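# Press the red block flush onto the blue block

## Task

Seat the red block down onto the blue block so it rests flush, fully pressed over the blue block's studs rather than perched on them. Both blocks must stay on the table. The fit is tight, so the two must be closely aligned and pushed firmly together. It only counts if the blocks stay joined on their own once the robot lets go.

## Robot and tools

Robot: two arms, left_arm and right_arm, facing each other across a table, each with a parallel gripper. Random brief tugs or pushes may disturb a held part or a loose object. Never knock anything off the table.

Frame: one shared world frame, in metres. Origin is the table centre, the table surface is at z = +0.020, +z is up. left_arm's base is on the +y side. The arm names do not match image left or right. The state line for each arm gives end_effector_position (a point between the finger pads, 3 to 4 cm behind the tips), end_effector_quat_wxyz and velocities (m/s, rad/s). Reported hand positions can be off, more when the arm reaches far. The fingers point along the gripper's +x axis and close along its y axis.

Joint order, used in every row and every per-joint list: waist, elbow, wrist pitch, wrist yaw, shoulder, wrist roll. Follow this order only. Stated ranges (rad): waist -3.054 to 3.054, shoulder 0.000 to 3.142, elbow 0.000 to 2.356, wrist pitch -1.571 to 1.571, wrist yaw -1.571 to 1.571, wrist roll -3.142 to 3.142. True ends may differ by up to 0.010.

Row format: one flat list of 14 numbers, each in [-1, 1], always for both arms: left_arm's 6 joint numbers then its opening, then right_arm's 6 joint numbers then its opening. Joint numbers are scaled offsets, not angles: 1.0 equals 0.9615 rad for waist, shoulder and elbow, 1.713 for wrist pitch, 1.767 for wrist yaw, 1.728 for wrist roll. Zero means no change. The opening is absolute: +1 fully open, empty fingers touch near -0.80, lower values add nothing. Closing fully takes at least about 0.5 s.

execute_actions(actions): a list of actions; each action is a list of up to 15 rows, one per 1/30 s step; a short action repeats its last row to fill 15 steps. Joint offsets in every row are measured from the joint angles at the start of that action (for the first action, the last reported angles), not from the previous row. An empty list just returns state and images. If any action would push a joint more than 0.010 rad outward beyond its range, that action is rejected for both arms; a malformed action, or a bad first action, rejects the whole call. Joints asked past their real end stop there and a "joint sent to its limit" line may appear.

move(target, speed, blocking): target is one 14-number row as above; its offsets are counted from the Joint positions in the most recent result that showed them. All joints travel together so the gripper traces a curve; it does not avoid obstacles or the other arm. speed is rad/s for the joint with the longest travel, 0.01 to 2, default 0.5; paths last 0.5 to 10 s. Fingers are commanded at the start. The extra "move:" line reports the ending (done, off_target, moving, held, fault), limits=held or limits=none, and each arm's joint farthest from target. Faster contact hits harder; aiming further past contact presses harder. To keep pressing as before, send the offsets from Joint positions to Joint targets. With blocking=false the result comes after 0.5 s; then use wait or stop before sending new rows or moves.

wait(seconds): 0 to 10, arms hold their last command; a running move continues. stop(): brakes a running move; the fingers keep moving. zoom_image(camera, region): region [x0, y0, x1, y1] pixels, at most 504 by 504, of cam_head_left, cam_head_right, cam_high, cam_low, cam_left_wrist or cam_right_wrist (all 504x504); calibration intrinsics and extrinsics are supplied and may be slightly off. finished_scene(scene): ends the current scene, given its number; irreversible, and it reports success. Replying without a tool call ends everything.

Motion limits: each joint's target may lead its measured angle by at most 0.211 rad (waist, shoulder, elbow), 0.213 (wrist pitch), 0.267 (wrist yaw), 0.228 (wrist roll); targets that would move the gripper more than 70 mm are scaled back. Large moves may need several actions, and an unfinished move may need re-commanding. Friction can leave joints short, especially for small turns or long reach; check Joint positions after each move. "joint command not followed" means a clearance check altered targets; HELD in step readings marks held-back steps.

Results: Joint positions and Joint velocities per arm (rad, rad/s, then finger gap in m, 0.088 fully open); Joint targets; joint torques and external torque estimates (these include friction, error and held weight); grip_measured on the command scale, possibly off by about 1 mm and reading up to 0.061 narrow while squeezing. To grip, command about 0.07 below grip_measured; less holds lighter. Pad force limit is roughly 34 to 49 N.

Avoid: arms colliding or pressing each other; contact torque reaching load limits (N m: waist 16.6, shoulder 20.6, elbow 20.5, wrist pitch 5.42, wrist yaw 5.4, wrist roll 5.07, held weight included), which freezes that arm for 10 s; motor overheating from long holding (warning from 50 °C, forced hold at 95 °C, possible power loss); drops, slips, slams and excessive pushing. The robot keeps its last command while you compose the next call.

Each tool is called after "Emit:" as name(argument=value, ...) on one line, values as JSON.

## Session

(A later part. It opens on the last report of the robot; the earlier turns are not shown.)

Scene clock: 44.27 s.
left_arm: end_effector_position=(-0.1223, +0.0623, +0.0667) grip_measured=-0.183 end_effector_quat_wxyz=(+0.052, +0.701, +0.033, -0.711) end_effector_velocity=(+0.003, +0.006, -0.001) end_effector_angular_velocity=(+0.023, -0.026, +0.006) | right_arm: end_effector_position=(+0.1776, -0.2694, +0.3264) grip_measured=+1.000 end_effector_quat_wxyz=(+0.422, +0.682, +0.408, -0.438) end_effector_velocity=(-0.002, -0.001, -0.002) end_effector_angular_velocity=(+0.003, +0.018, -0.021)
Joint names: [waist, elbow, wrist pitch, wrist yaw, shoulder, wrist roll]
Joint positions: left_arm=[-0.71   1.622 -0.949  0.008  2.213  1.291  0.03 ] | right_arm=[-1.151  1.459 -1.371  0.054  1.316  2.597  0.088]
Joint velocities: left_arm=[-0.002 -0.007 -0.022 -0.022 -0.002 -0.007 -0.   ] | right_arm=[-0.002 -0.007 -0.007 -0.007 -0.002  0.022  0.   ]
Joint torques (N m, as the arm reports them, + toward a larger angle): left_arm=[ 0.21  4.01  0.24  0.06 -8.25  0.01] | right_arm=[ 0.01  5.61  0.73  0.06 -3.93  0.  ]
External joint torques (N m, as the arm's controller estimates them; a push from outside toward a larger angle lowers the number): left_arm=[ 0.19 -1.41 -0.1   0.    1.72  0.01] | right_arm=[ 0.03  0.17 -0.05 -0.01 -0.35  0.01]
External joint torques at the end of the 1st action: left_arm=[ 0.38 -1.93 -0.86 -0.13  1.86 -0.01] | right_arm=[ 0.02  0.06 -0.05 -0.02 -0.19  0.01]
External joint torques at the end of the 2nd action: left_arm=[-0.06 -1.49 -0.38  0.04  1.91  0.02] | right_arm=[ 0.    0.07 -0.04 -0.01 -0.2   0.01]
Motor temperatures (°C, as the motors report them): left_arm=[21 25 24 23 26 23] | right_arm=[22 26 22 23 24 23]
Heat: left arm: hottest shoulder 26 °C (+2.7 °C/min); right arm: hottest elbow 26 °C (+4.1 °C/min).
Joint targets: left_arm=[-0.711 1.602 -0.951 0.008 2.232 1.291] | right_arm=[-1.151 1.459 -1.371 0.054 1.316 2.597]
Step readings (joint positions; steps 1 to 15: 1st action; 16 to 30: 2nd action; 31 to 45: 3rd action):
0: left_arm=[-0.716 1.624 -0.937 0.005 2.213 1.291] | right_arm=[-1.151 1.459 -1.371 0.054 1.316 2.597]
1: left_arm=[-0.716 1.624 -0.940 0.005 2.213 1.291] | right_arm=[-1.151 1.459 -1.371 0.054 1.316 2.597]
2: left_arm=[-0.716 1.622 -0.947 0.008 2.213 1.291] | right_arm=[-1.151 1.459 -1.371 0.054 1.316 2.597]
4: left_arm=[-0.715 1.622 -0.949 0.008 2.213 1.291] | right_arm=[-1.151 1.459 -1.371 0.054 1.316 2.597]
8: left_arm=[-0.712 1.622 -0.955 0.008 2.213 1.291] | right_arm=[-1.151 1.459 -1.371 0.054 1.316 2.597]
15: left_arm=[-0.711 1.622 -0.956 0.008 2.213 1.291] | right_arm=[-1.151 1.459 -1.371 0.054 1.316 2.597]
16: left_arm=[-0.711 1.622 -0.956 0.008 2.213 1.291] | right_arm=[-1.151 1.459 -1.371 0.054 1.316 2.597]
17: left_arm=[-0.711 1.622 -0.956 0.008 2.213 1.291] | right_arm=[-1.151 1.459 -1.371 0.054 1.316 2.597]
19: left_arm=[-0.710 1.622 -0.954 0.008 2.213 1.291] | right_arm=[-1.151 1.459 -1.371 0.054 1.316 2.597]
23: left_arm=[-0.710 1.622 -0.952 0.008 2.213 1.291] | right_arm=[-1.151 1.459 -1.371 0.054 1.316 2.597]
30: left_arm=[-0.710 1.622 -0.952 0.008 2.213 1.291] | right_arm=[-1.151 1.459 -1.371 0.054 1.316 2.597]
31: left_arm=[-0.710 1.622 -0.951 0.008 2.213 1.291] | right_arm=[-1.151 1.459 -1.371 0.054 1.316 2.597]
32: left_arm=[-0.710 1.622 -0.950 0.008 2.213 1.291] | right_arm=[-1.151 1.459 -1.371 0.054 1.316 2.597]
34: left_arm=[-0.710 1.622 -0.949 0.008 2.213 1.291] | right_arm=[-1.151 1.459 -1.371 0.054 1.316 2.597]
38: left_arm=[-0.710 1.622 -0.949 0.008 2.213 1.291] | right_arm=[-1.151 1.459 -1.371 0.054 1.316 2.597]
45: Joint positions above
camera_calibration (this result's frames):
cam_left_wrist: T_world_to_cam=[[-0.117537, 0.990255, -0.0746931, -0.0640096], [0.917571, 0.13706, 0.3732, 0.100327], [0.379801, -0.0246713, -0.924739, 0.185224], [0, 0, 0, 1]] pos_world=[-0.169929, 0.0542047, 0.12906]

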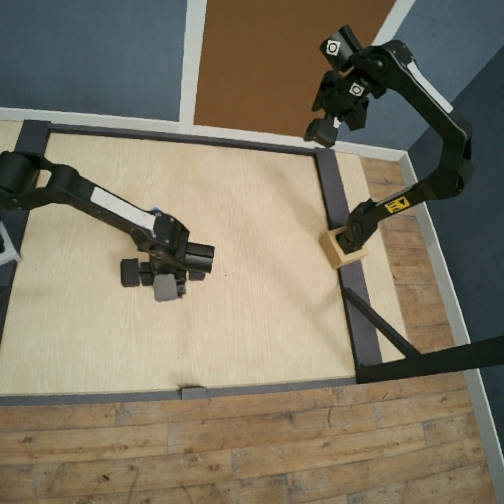

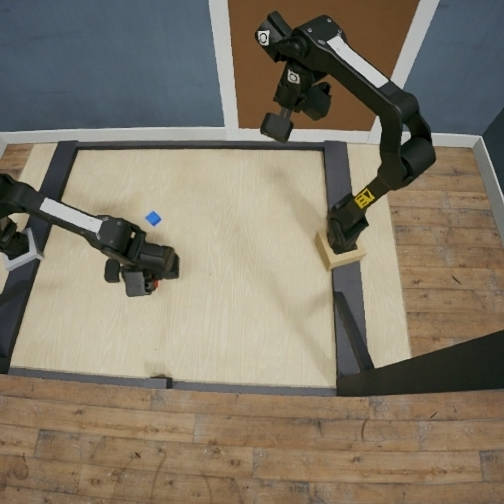

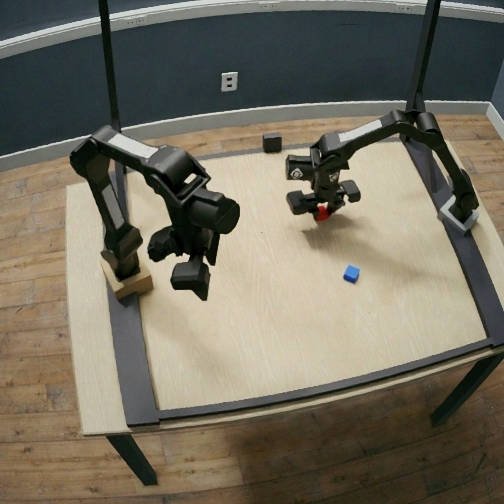

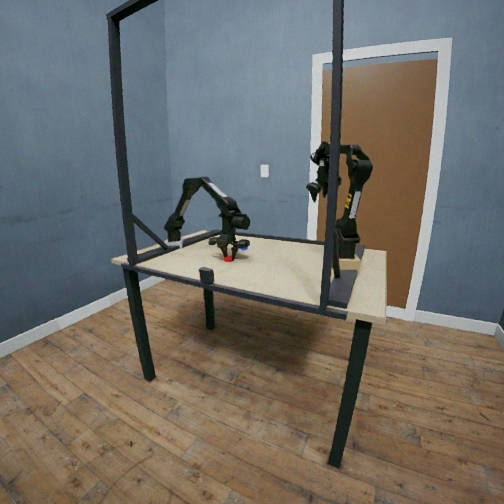

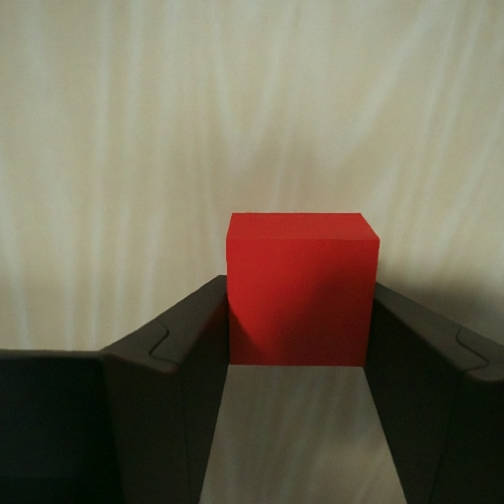

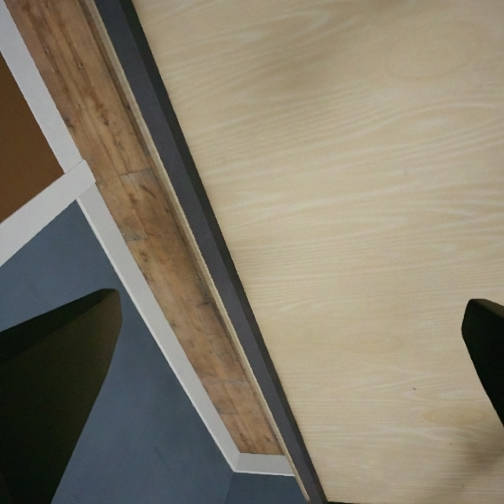

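Emit:
move(target=[0,0.045,-0.08,0,-0.115,0,-0.27,0,0,0,0,0,0,1], speed=0.3)

Emit:
move(target=[0.503,0,0,0,0,-0.116,-0.27,0,0,0,0,0,0,1], speed=0.6)

Scene clock: 50.53 s.
left_arm: end_effector_position=(-0.1202, +0.0747, +0.1137) grip_measured=-0.183 end_effector_quat_wxyz=(+0.052, +0.701, +0.033, -0.711) end_effector_velocity=(+0.001, +0.005, +0.000) end_effector_angular_velocity=(+0.021, -0.011, +0.005) | right_arm: end_effector_position=(+0.1776, -0.2694, +0.3264) grip_measured=+1.000 end_effector_quat_wxyz=(+0.422, +0.682, +0.408, -0.438) end_effector_velocity=(-0.001, -0.002, -0.001) end_effector_angular_velocity=(-0.006, +0.006, +0.016)
Joint names: [waist, elbow, wrist pitch, wrist yaw, shoulder, wrist roll]
Joint positions: left_arm=[-0.71   1.655 -1.083  0.008  2.113  1.291  0.03 ] | right_arm=[-1.151  1.459 -1.371  0.054  1.316  2.597  0.088]
Joint velocities: left_arm=[-0.002 -0.002 -0.022 -0.007 -0.002 -0.007 -0.   ] | right_arm=[-0.007 -0.002 -0.007 -0.007 -0.002 -0.022  0.   ]
Joint torques (N m, as the arm reports them, + toward a larger angle): left_arm=[  0.24   7.95   0.13   0.04 -11.51   0.04] | right_arm=[ 0.    5.63  0.73  0.05 -3.93  0.  ]
External joint torques (N m, as the arm's controller estimates them; a push from outside toward a larger angle lowers the number): left_arm=[ 0.24  2.27 -0.23 -0.03 -1.87  0.04] | right_arm=[ 0.03  0.13 -0.06 -0.02 -0.31  0.01]
Motor temperatures (°C, as the motors report them): left_arm=[21 24 24 23 27 23] | right_arm=[22 27 22 23 24 23]
Heat: left arm: hottest shoulder 27 °C (+3.6 °C/min); right arm: hottest elbow 27 °C (+4.7 °C/min).
Joint targets: left_arm=[-0.710 1.665 -1.086 0.008 2.103 1.291] | right_arm=[-1.151 1.459 -1.371 0.054 1.316 2.597]
move: off_target (left_arm); limits=none; left_arm: farthest joint: the shoulder, 0.011 radians from its target (0.111 radians at the start); right_arm: farthest joint: the waist, 0.000 radians from its target (0.000 radians at the start)
camera_calibration (this result's frames):
cam_left_wrist: T_world_to_cam=[[-0.117528, 0.990311, -0.0739616, -0.0726883], [0.917525, 0.136779, 0.373415, 0.0792526], [0.379913, -0.0239748, -0.924711, 0.22812], [0, 0, 0, 1]] pos_world=[-0.167925, 0.0666131, 0.175975]

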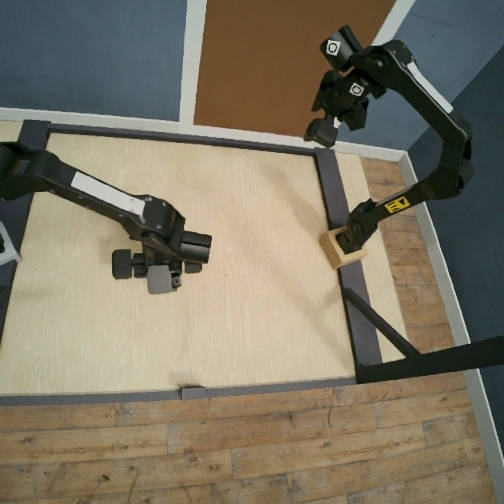

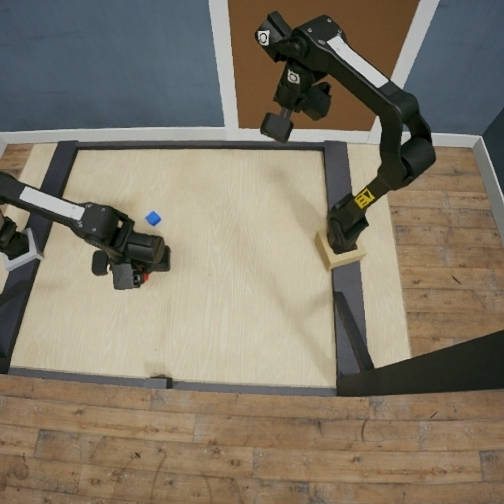

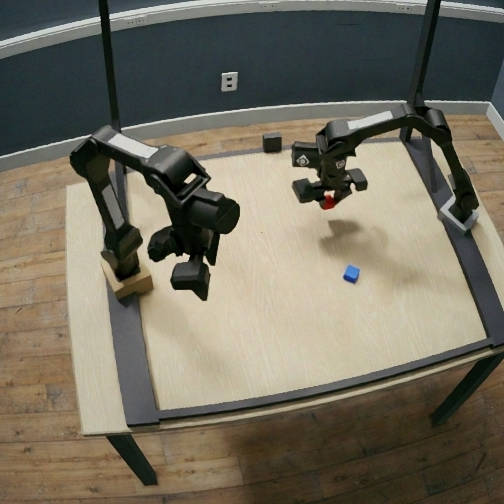

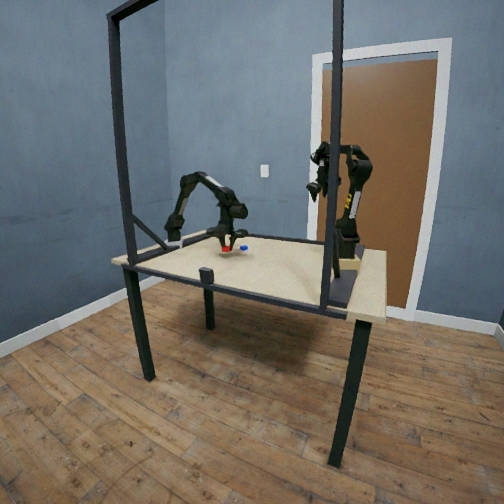

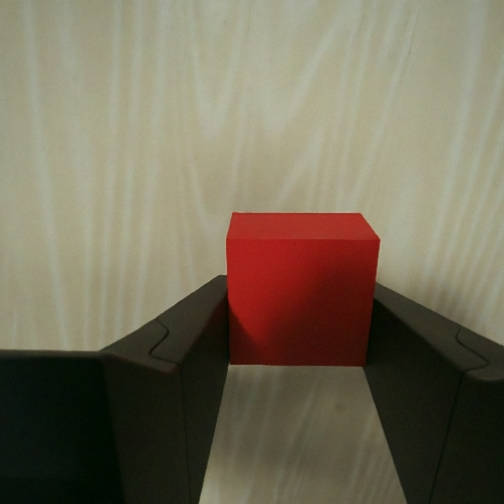

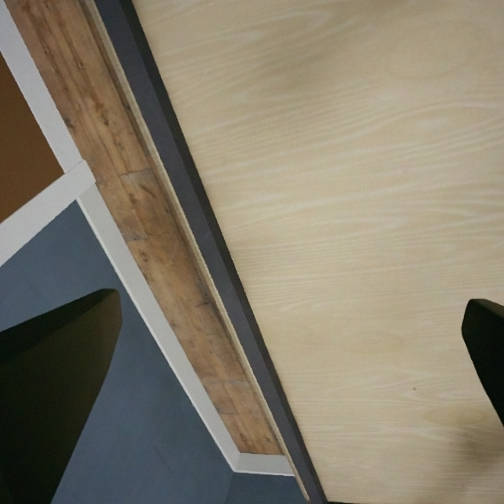

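Scene clock: 51.90 s.
left_arm: end_effector_position=(+0.0746, +0.0900, +0.1137) grip_measured=-0.183 end_effector_quat_wxyz=(+0.285, +0.648, +0.265, -0.655) end_effector_velocity=(-0.001, +0.002, +0.000) end_effector_angular_velocity=(+0.009, -0.004, +0.005) | right_arm: end_effector_position=(+0.1776, -0.2694, +0.3264) grip_measured=+1.000 end_effector_quat_wxyz=(+0.422, +0.682, +0.408, -0.438) end_effector_velocity=(-0.004, -0.001, -0.001) end_effector_angular_velocity=(-0.002, +0.009, +0.012)
Joint names: [waist, elbow, wrist pitch, wrist yaw, shoulder, wrist roll]
Joint positions: left_arm=[-0.228  1.655 -1.083  0.008  2.113  1.093  0.03 ] | right_arm=[-1.151  1.459 -1.371  0.054  1.316  2.597  0.088]
Joint velocities: left_arm=[-0.002 -0.002 -0.007 -0.007 -0.002 -0.007 -0.   ] | right_arm=[ 0.002 -0.007 -0.007 -0.007 -0.007 -0.007  0.   ]
Joint torques (N m, as the arm reports them, + toward a larger angle): left_arm=[  0.08   6.72   0.4    0.01 -10.1   -0.1 ] | right_arm=[ 0.01  5.61  0.73  0.06 -3.93 -0.01]
External joint torques (N m, as the arm's controller estimates them; a push from outside toward a larger angle lowers the number): left_arm=[ 0.08  1.03  0.04 -0.04 -0.45 -0.1 ] | right_arm=[ 0.    0.09 -0.04 -0.01 -0.24  0.01]
Motor temperatures (°C, as the motors report them): left_arm=[21 25 24 23 27 23] | right_arm=[22 27 22 23 24 23]
Heat: left arm: hottest shoulder 27 °C (+3.5 °C/min); right arm: hottest elbow 27 °C (+4.6 °C/min).
Joint targets: left_arm=[-0.227 1.655 -1.083 0.008 2.113 1.090] | right_arm=[-1.151 1.459 -1.371 0.054 1.316 2.597]
move: done; limits=none; left_arm: farthest joint: the wrist roll, 0.003 radians from its target (0.200 radians at the start); right_arm: farthest joint: the waist, 0.000 radians from its target (0.000 radians at the start)
camera_calibration (this result's frames):
cam_left_wrist: T_world_to_cam=[[-0.714303, 0.696282, -0.0704468, 0.00564176], [0.629821, 0.683461, 0.369061, -0.128861], [0.305118, 0.219253, -0.926731, 0.138381], [0, 0, 0, 1]] pos_world=[0.0429666, 0.0538027, 0.176197]

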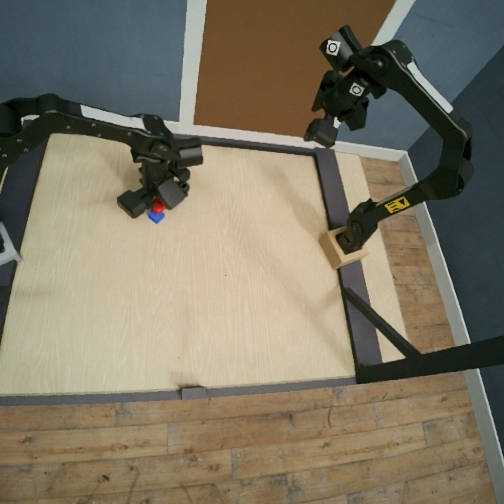

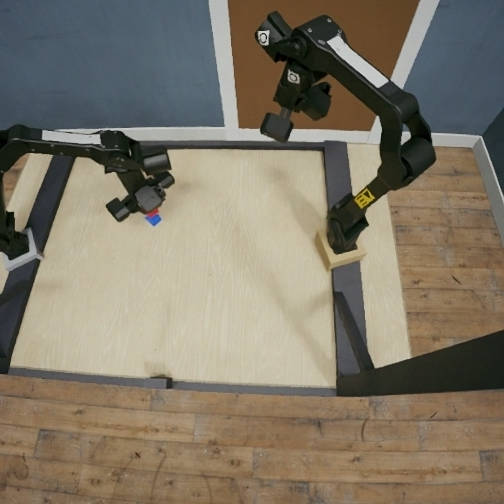

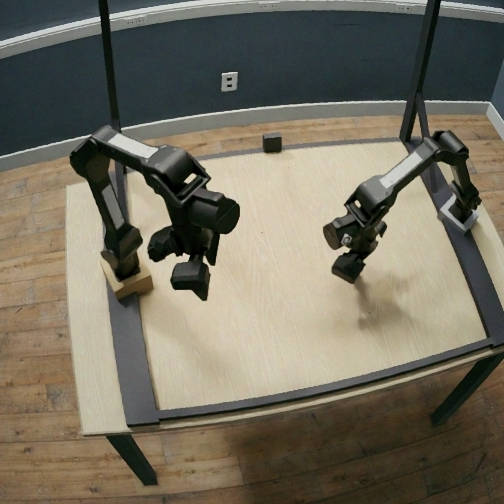

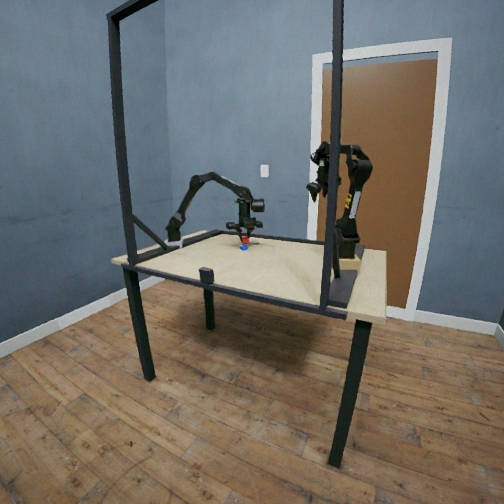

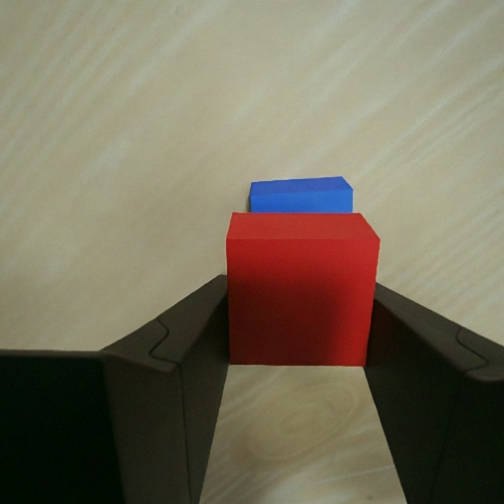

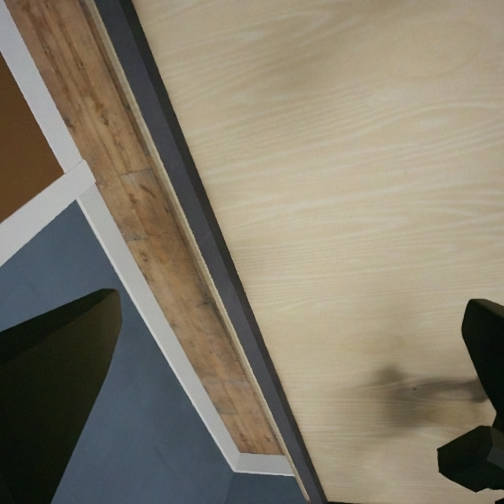

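Emit:
move(target=[0,-0.087,0.04,0,0,-0.037,-0.27,0,0,0,0,0,0,1], speed=0.15)

Emit:
zoom_image(camera="cam_left_wrist", region=[200,150,400,300])

Scene clock: 57.23 s.
left_arm: end_effector_position=(+0.0728, +0.0953, +0.0964) grip_measured=-0.183 end_effector_quat_wxyz=(+0.303, +0.639, +0.287, -0.646) end_effector_velocity=(-0.001, +0.002, -0.002) end_effector_angular_velocity=(+0.014, -0.003, +0.020) | right_arm: end_effector_position=(+0.1776, -0.2694, +0.3264) grip_measured=+1.000 end_effector_quat_wxyz=(+0.422, +0.682, +0.408, -0.438) end_effector_velocity=(-0.003, -0.005, -0.001) end_effector_angular_velocity=(-0.023, +0.004, +0.016)
Joint names: [waist, elbow, wrist pitch, wrist yaw, shoulder, wrist roll]
Joint positions: left_arm=[-0.228  1.584 -1.018  0.008  2.113  1.033  0.03 ] | right_arm=[-1.151  1.459 -1.371  0.054  1.316  2.597  0.088]
Joint velocities: left_arm=[-0.002 -0.002 -0.007 -0.007  0.002 -0.022 -0.   ] | right_arm=[-0.002 -0.002 -0.022  0.007 -0.007 -0.022  0.   ]
Joint torques (N m, as the arm reports them, + toward a larger angle): left_arm=[ -0.16   5.03   0.63   0.02 -10.17  -0.09] | right_arm=[ 0.02  5.62  0.73  0.06 -3.93  0.  ]
External joint torques (N m, as the arm's controller estimates them; a push from outside toward a larger angle lowers the number): left_arm=[-0.22 -0.54  0.28 -0.03 -0.66 -0.09] | right_arm=[ 0.04  0.11 -0.03 -0.02 -0.2   0.01]
Motor temperatures (°C, as the motors report them): left_arm=[21 25 24 23 28 23] | right_arm=[22 27 22 23 24 23]
Heat: left arm: hottest shoulder 28 °C (+4.2 °C/min); right arm: hottest elbow 27 °C (+4.2 °C/min).
Joint targets: left_arm=[-0.228 1.571 -1.015 0.008 2.113 1.030] | right_arm=[-1.151 1.459 -1.371 0.054 1.316 2.597]
move: off_target (left_arm); limits=none; left_arm: farthest joint: the elbow, 0.013 radians from its target (0.083 radians at the start); right_arm: farthest joint: the waist, 0.000 radians from its target (0.000 radians at the start)
camera_calibration (this result's frames):
cam_left_wrist: T_world_to_cam=[[-0.755161, 0.652315, -0.0649375, 0.00614185], [0.588776, 0.71847, 0.370329, -0.12545], [0.288227, 0.241425, -0.926628, 0.120878], [0, 0, 0, 1]] pos_world=[0.0436593, 0.0569423, 0.158866]

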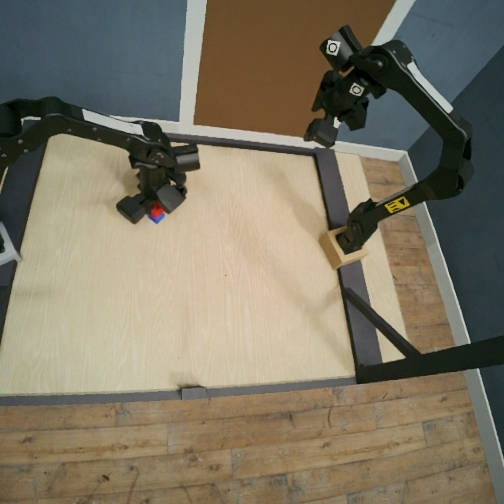

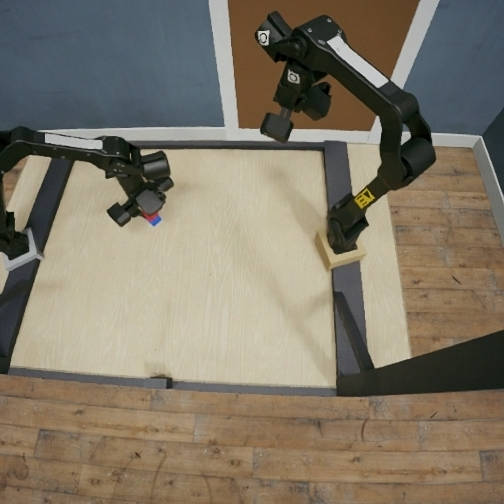

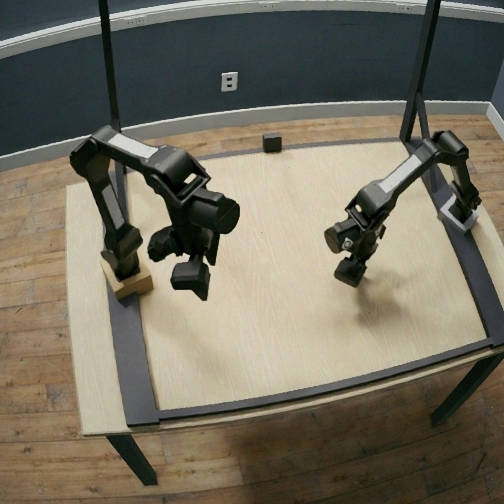

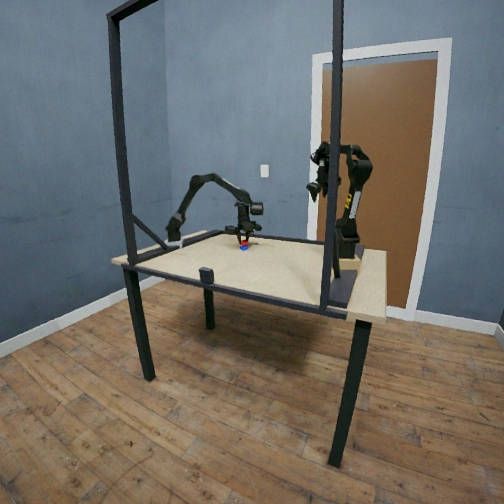

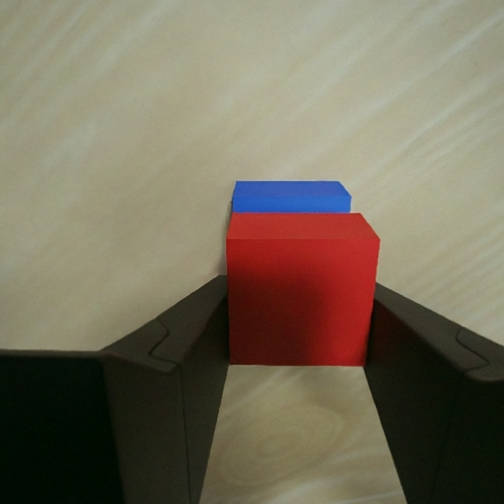

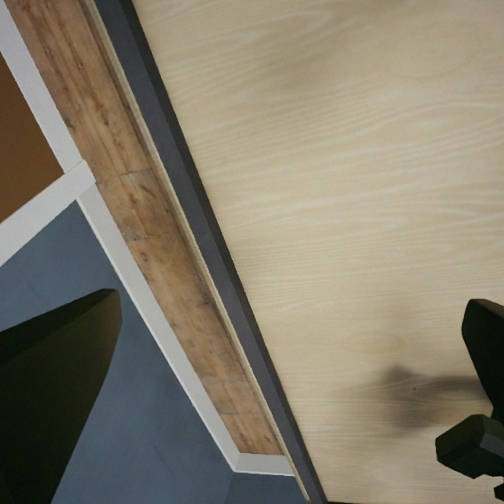

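Region (200, 150, 400, 300) of cam_left_wrist's 504x504 image, scaled by 2.520, with more detail than that image has; it fills the top 378 rows of this view, and the rest is white.

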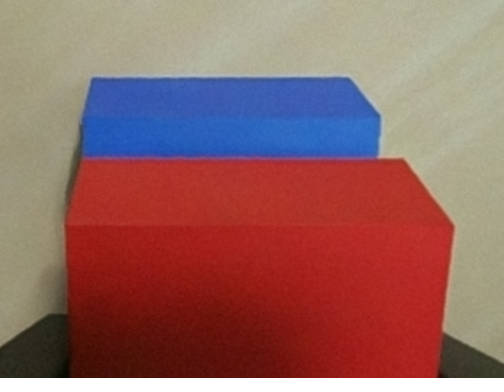

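Emit:
move(target=[-0.008,-0.022,0.013,0,0.032,0,-0.27,0,0,0,0,0,0,1], speed=0.03)

Emit:
zoom_image(camera="cam_left_wrist", region=[200,150,400,300])

Scene clock: 64.13 s.
left_arm: end_effector_position=(+0.0717, +0.0937, +0.0891) grip_measured=-0.183 end_effector_quat_wxyz=(+0.301, +0.640, +0.286, -0.647) end_effector_velocity=(-0.002, -0.002, +0.000) end_effector_angular_velocity=(-0.009, +0.005, +0.005) | right_arm: end_effector_position=(+0.1776, -0.2694, +0.3264) grip_measured=+1.000 end_effector_quat_wxyz=(+0.422, +0.682, +0.408, -0.438) end_effector_velocity=(+0.000, -0.002, -0.002) end_effector_angular_velocity=(-0.015, +0.003, +0.002)
Joint names: [waist, elbow, wrist pitch, wrist yaw, shoulder, wrist roll]
Joint positions: left_arm=[-0.232  1.577 -0.998  0.008  2.128  1.033  0.03 ] | right_arm=[-1.151  1.459 -1.371  0.054  1.316  2.597  0.088]
Joint velocities: left_arm=[-0.002 -0.002  0.007  0.007 -0.002 -0.007 -0.   ] | right_arm=[-0.002 -0.002 -0.007  0.007  0.002 -0.007  0.   ]
Joint torques (N m, as the arm reports them, + toward a larger angle): left_arm=[-0.3   4.66  0.56  0.03 -8.2   0.03] | right_arm=[ 0.02  5.62  0.73  0.06 -3.93  0.  ]
External joint torques (N m, as the arm's controller estimates them; a push from outside toward a larger angle lowers the number): left_arm=[-0.3  -0.93  0.21 -0.02  1.41  0.03] | right_arm=[ 0.02  0.16 -0.03 -0.01 -0.29  0.01]
Motor temperatures (°C, as the motors report them): left_arm=[21 25 24 23 28 23] | right_arm=[22 27 22 23 24 23]
Heat: left arm: hottest shoulder 28 °C (+4.1 °C/min); right arm: hottest elbow 27 °C (+3.0 °C/min).
Joint targets: left_arm=[-0.236 1.563 -0.995 0.008 2.144 1.033] | right_arm=[-1.151 1.459 -1.371 0.054 1.316 2.597]
move: off_target (left_arm); limits=none; left_arm: farthest joint: the shoulder, 0.016 radians from its target (0.031 radians at the start); right_arm: farthest joint: the waist, 0.000 radians from its target (0.000 radians at the start)
camera_calibration (this result's frames):
cam_left_wrist: T_world_to_cam=[[-0.752964, 0.655043, -0.0629667, 0.00527142], [0.591508, 0.715638, 0.371456, -0.12102], [0.288381, 0.242447, -0.926313, 0.114721], [0, 0, 0, 1]] pos_world=[0.04247, 0.0553395, 0.151553]

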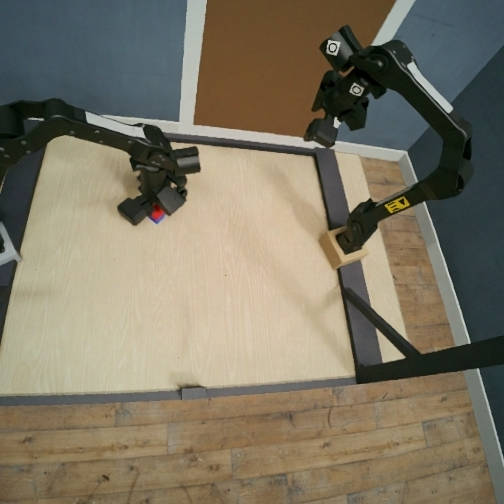

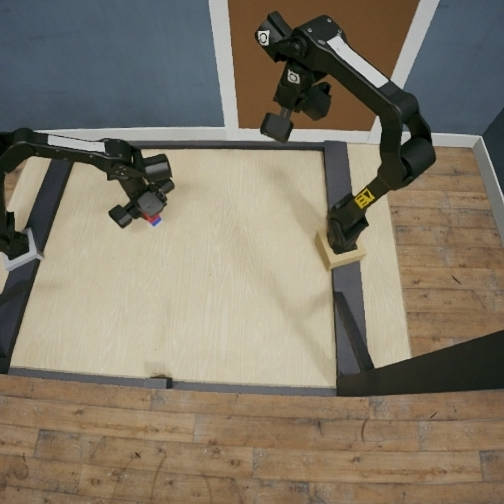

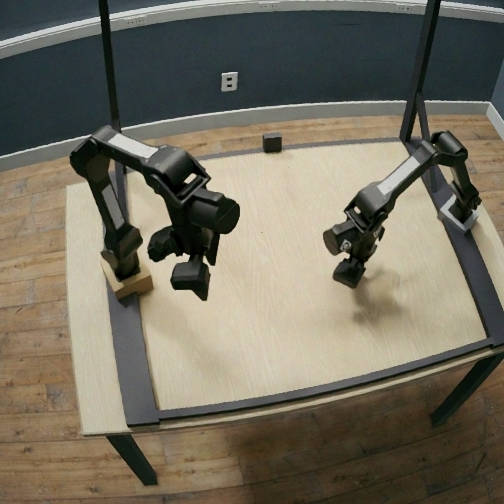

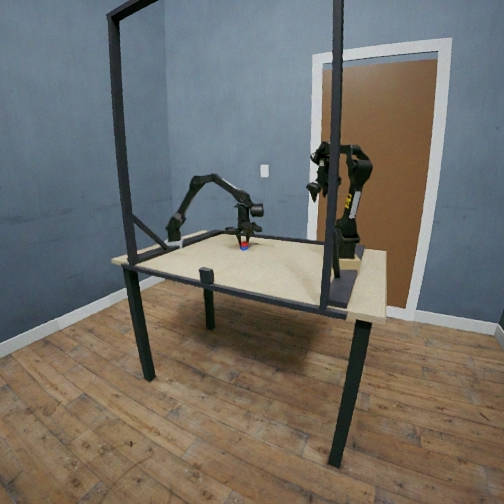

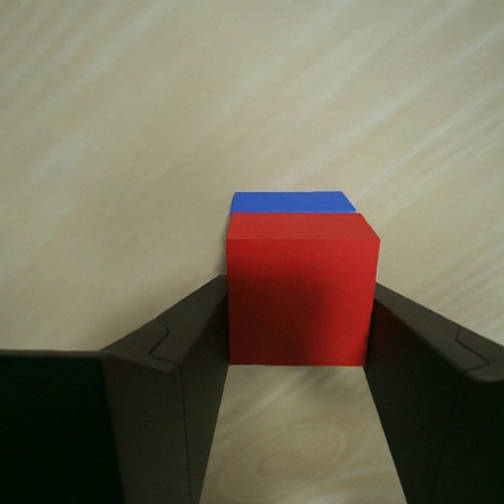

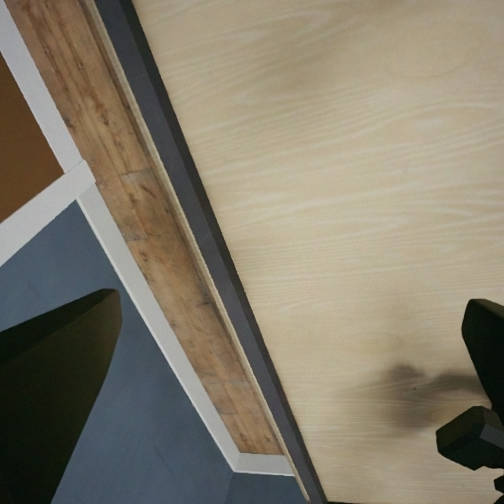

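Region (200, 150, 400, 300) of cam_left_wrist's 504x504 image, scaled by 2.520, with more detail than that image has; it fills the top 378 rows of this view, and the rest is white.

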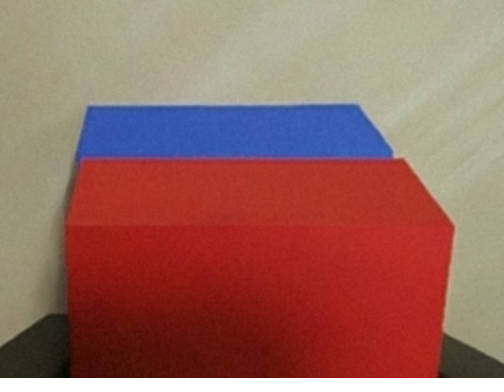

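Emit:
move(target=[0.003,-0.035,0.011,0,0.04,0,-0.3,0,0,0,0,0,0,1], speed=0.02)

Emit:
zoom_image(camera="cam_left_wrist", region=[200,150,400,300])

Emit:
zoom_image(camera="cam_low", region=[225,225,265,255])

Scene clock: 69.77 s.
left_arm: end_effector_position=(+0.0716, +0.0941, +0.0860) grip_measured=-0.183 end_effector_quat_wxyz=(+0.301, +0.640, +0.286, -0.647) end_effector_velocity=(-0.000, +0.000, -0.001) end_effector_angular_velocity=(-0.000, -0.007, +0.020) | right_arm: end_effector_position=(+0.1776, -0.2694, +0.3264) grip_measured=+1.000 end_effector_quat_wxyz=(+0.422, +0.682, +0.408, -0.438) end_effector_velocity=(-0.002, -0.001, -0.001) end_effector_angular_velocity=(-0.002, +0.009, +0.007)
Joint names: [waist, elbow, wrist pitch, wrist yaw, shoulder, wrist roll]
Joint positions: left_arm=[-0.232  1.567 -0.985  0.008  2.13   1.033  0.03 ] | right_arm=[-1.151  1.459 -1.371  0.054  1.316  2.597  0.088]
Joint velocities: left_arm=[-0.002 -0.007  0.007 -0.007 -0.002 -0.022 -0.   ] | right_arm=[-0.002 -0.002 -0.007 -0.007 -0.002 -0.007  0.   ]
Joint torques (N m, as the arm reports them, + toward a larger angle): left_arm=[ 0.38  3.5   0.91  0.04 -5.91 -0.02] | right_arm=[ 0.02  5.62  0.73  0.06 -3.93 -0.01]
External joint torques (N m, as the arm's controller estimates them; a push from outside toward a larger angle lowers the number): left_arm=[ 0.33 -2.    0.56 -0.01  3.63 -0.01] | right_arm=[ 0.03  0.12 -0.04 -0.01 -0.26  0.01]
Motor temperatures (°C, as the motors report them): left_arm=[21 25 24 23 28 23] | right_arm=[22 27 23 23 25 23]
Heat: left arm: hottest shoulder 28 °C (+4.0 °C/min); right arm: hottest elbow 27 °C (+3.0 °C/min).
Joint targets: left_arm=[-0.229 1.543 -0.979 0.008 2.167 1.033] | right_arm=[-1.151 1.459 -1.371 0.054 1.316 2.597]
move: off_target (left_arm); limits=none; left_arm: farthest joint: the shoulder, 0.037 radians from its target (0.038 radians at the start); right_arm: farthest joint: the waist, 0.000 radians from its target (0.000 radians at the start)
camera_calibration (this result's frames):
cam_left_wrist: T_world_to_cam=[[-0.752949, 0.654997, -0.0636212, 0.00481669], [0.59142, 0.715907, 0.371079, -0.120002], [0.288602, 0.241776, -0.926419, 0.111772], [0, 0, 0, 1]] pos_world=[0.0423406, 0.0557316, 0.148385]

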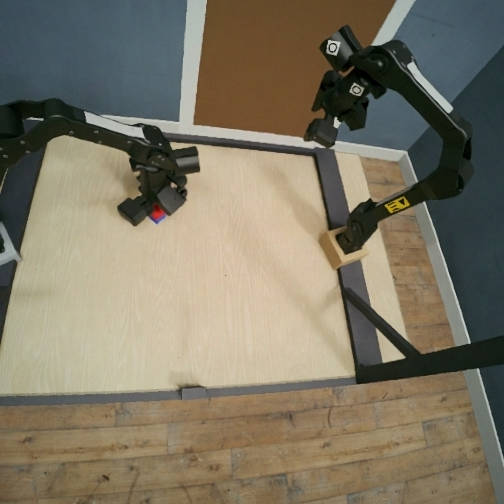

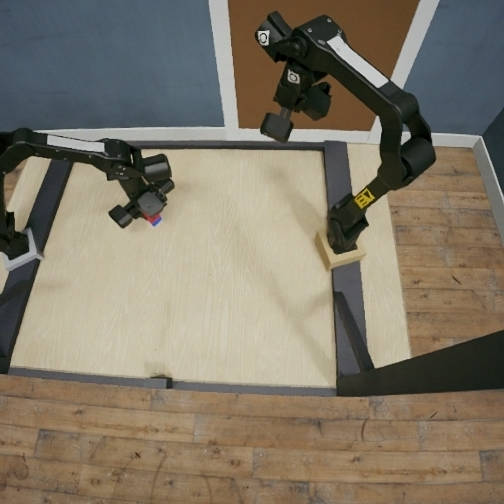

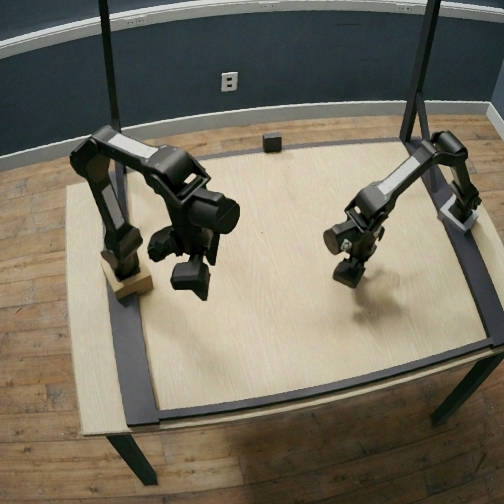

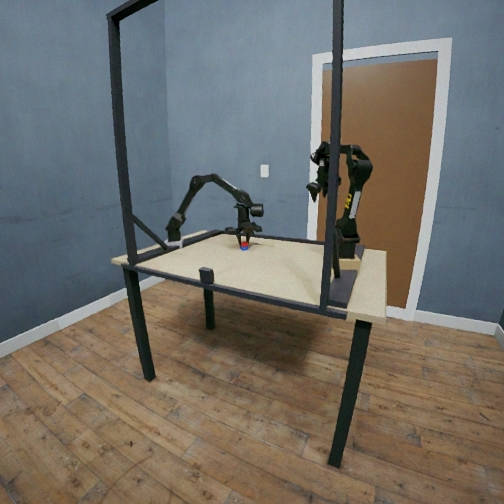

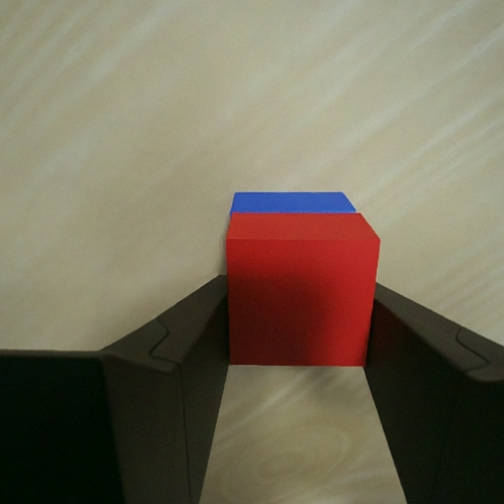

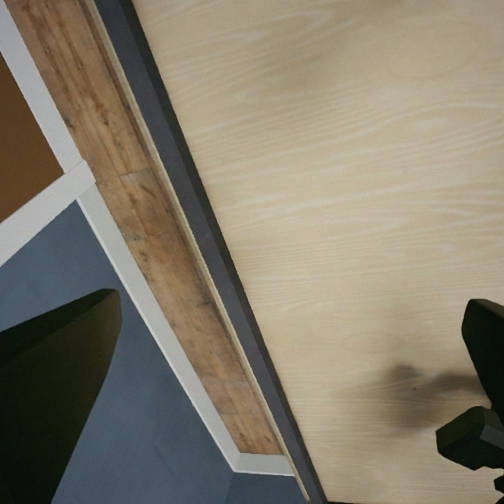

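Region (200, 150, 400, 300) of cam_left_wrist's 504x504 image, scaled by 2.520, with more detail than that image has; it fills the top 378 rows of this view, and the rest is white.

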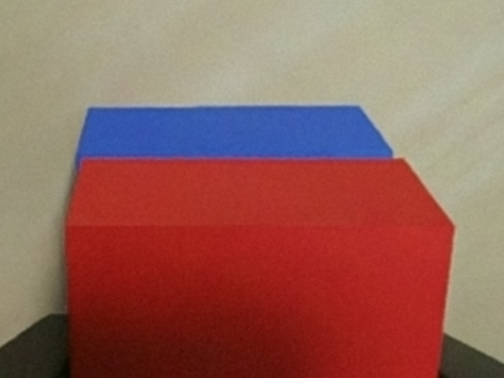

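Region (225, 225, 265, 255) of cam_low's 504x504 image, scaled by 12.600, with more detail than that image has; it fills the top 378 rows of this view, and the rest is white.

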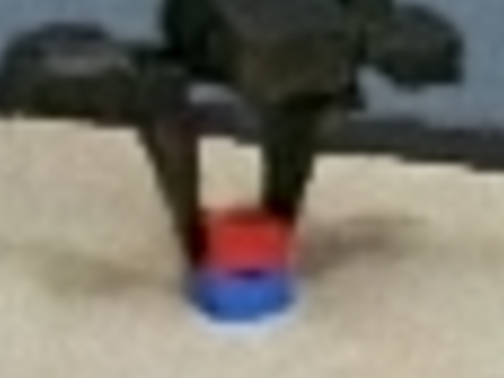

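Emit:
move(target=[0.004,-0.06,0.008,0,0.125,0,-0.32,0,0,0,0,0,0,1], speed=0.06)

Emit:
zoom_image(camera="cam_left_wrist", region=[200,150,400,300])

Scene clock: 75.77 s.
left_arm: end_effector_position=(+0.0706, +0.0972, +0.0775) grip_measured=-0.183 end_effector_quat_wxyz=(+0.293, +0.641, +0.295, -0.646) end_effector_velocity=(-0.002, +0.001, +0.000) end_effector_angular_velocity=(+0.009, -0.005, -0.015) | right_arm: end_effector_position=(+0.1776, -0.2694, +0.3264) grip_measured=+1.000 end_effector_quat_wxyz=(+0.422, +0.682, +0.408, -0.438) end_effector_velocity=(-0.003, +0.001, -0.001) end_effector_angular_velocity=(+0.008, +0.018, +0.012)
Joint names: [waist, elbow, wrist pitch, wrist yaw, shoulder, wrist roll]
Joint positions: left_arm=[-0.232  1.562 -0.986  0.008  2.149  1.033  0.03 ] | right_arm=[-1.151  1.459 -1.371  0.054  1.316  2.597  0.088]
Joint velocities: left_arm=[-0.007 -0.002 -0.007 -0.007 -0.002  0.007 -0.   ] | right_arm=[-0.002 -0.002 -0.007 -0.022 -0.002 -0.007  0.   ]
Joint torques (N m, as the arm reports them, + toward a larger angle): left_arm=[ 0.12 -0.23  1.53 -0.02  1.9   0.03] | right_arm=[ 0.01  5.62  0.73  0.06 -3.93 -0.01]
External joint torques (N m, as the arm's controller estimates them; a push from outside toward a larger angle lowers the number): left_arm=[ 0.18 -5.68  1.23 -0.08 11.58  0.03] | right_arm=[ 0.    0.15 -0.04 -0.01 -0.28  0.01]
Motor temperatures (°C, as the motors report them): left_arm=[21 24 24 23 28 23] | right_arm=[22 27 23 23 25 23]
Heat: left arm: hottest shoulder 28 °C (+4.0 °C/min); right arm: hottest elbow 27 °C (+2.0 °C/min).
Joint targets: left_arm=[-0.228 1.509 -0.972 0.008 2.250 1.033] | right_arm=[-1.151 1.459 -1.371 0.054 1.316 2.597]
move: off_target (left_arm); limits=none; left_arm: farthest joint: the shoulder, 0.101 radians from its target (0.121 radians at the start); right_arm: farthest joint: the waist, 0.000 radians from its target (0.000 radians at the start)
camera_calibration (this result's frames):
cam_left_wrist: T_world_to_cam=[[-0.753365, 0.65626, -0.0420035, -0.000272257], [0.594395, 0.706887, 0.383412, -0.118743], [0.28131, 0.263883, -0.922622, 0.101527], [0, 0, 0, 1]] pos_world=[0.0418148, 0.0573255, 0.139188]

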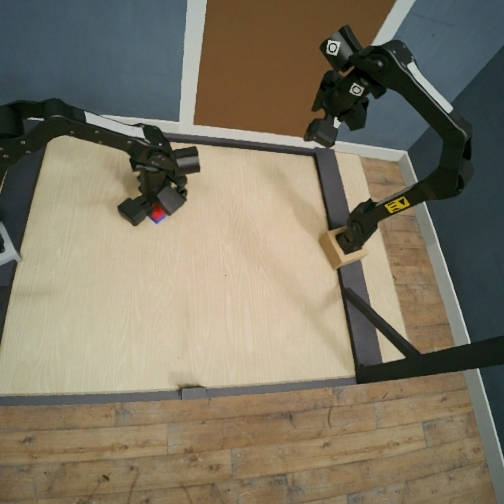

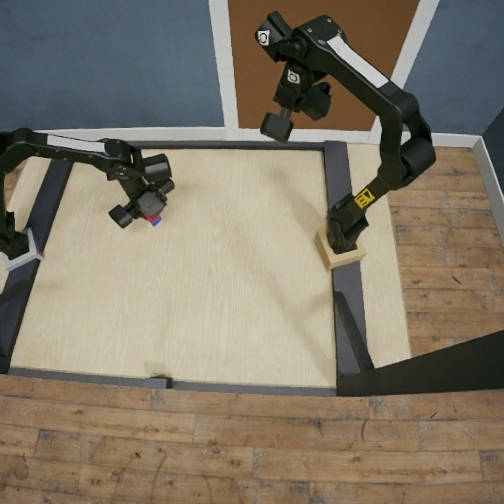

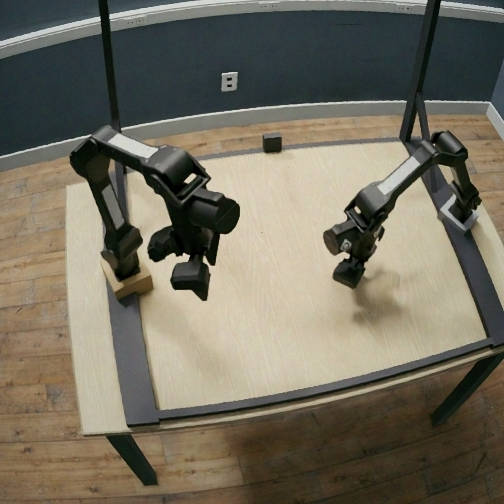

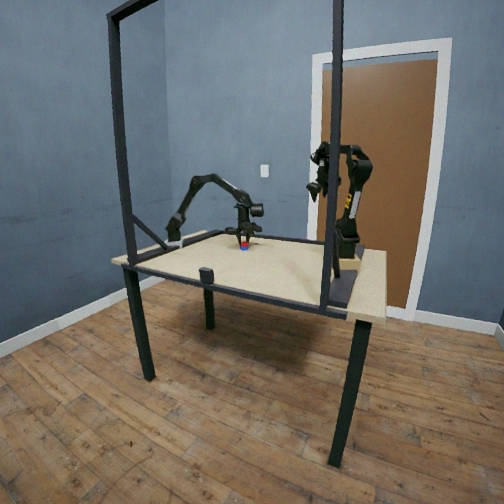

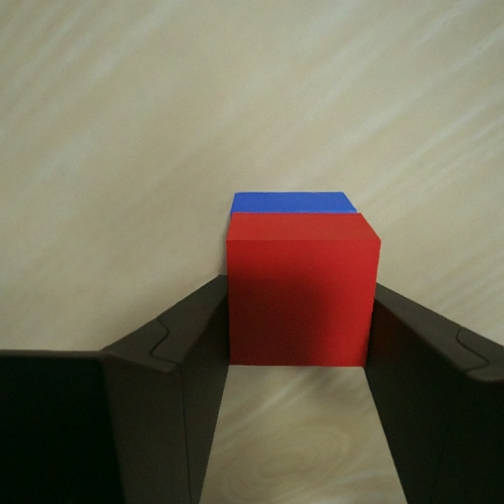

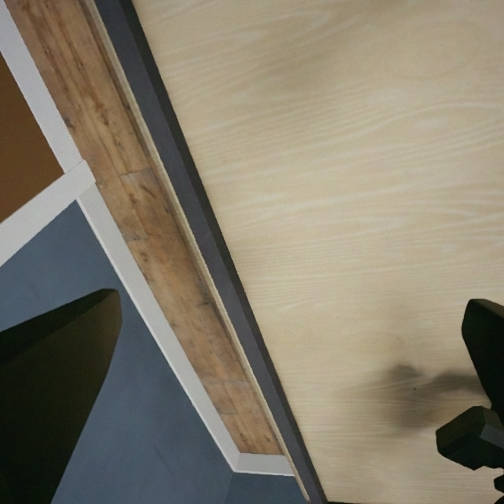

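Region (200, 150, 400, 300) of cam_left_wrist's 504x504 image, scaled by 2.520, with more detail than that image has; it fills the top 378 rows of this view, and the rest is white.

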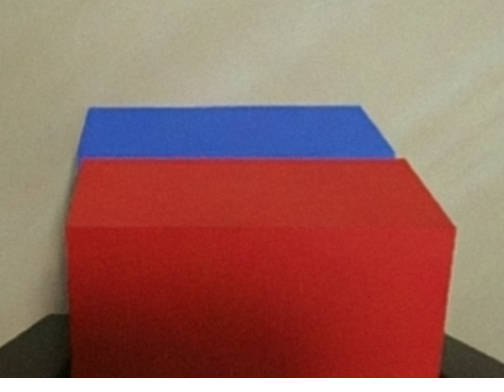

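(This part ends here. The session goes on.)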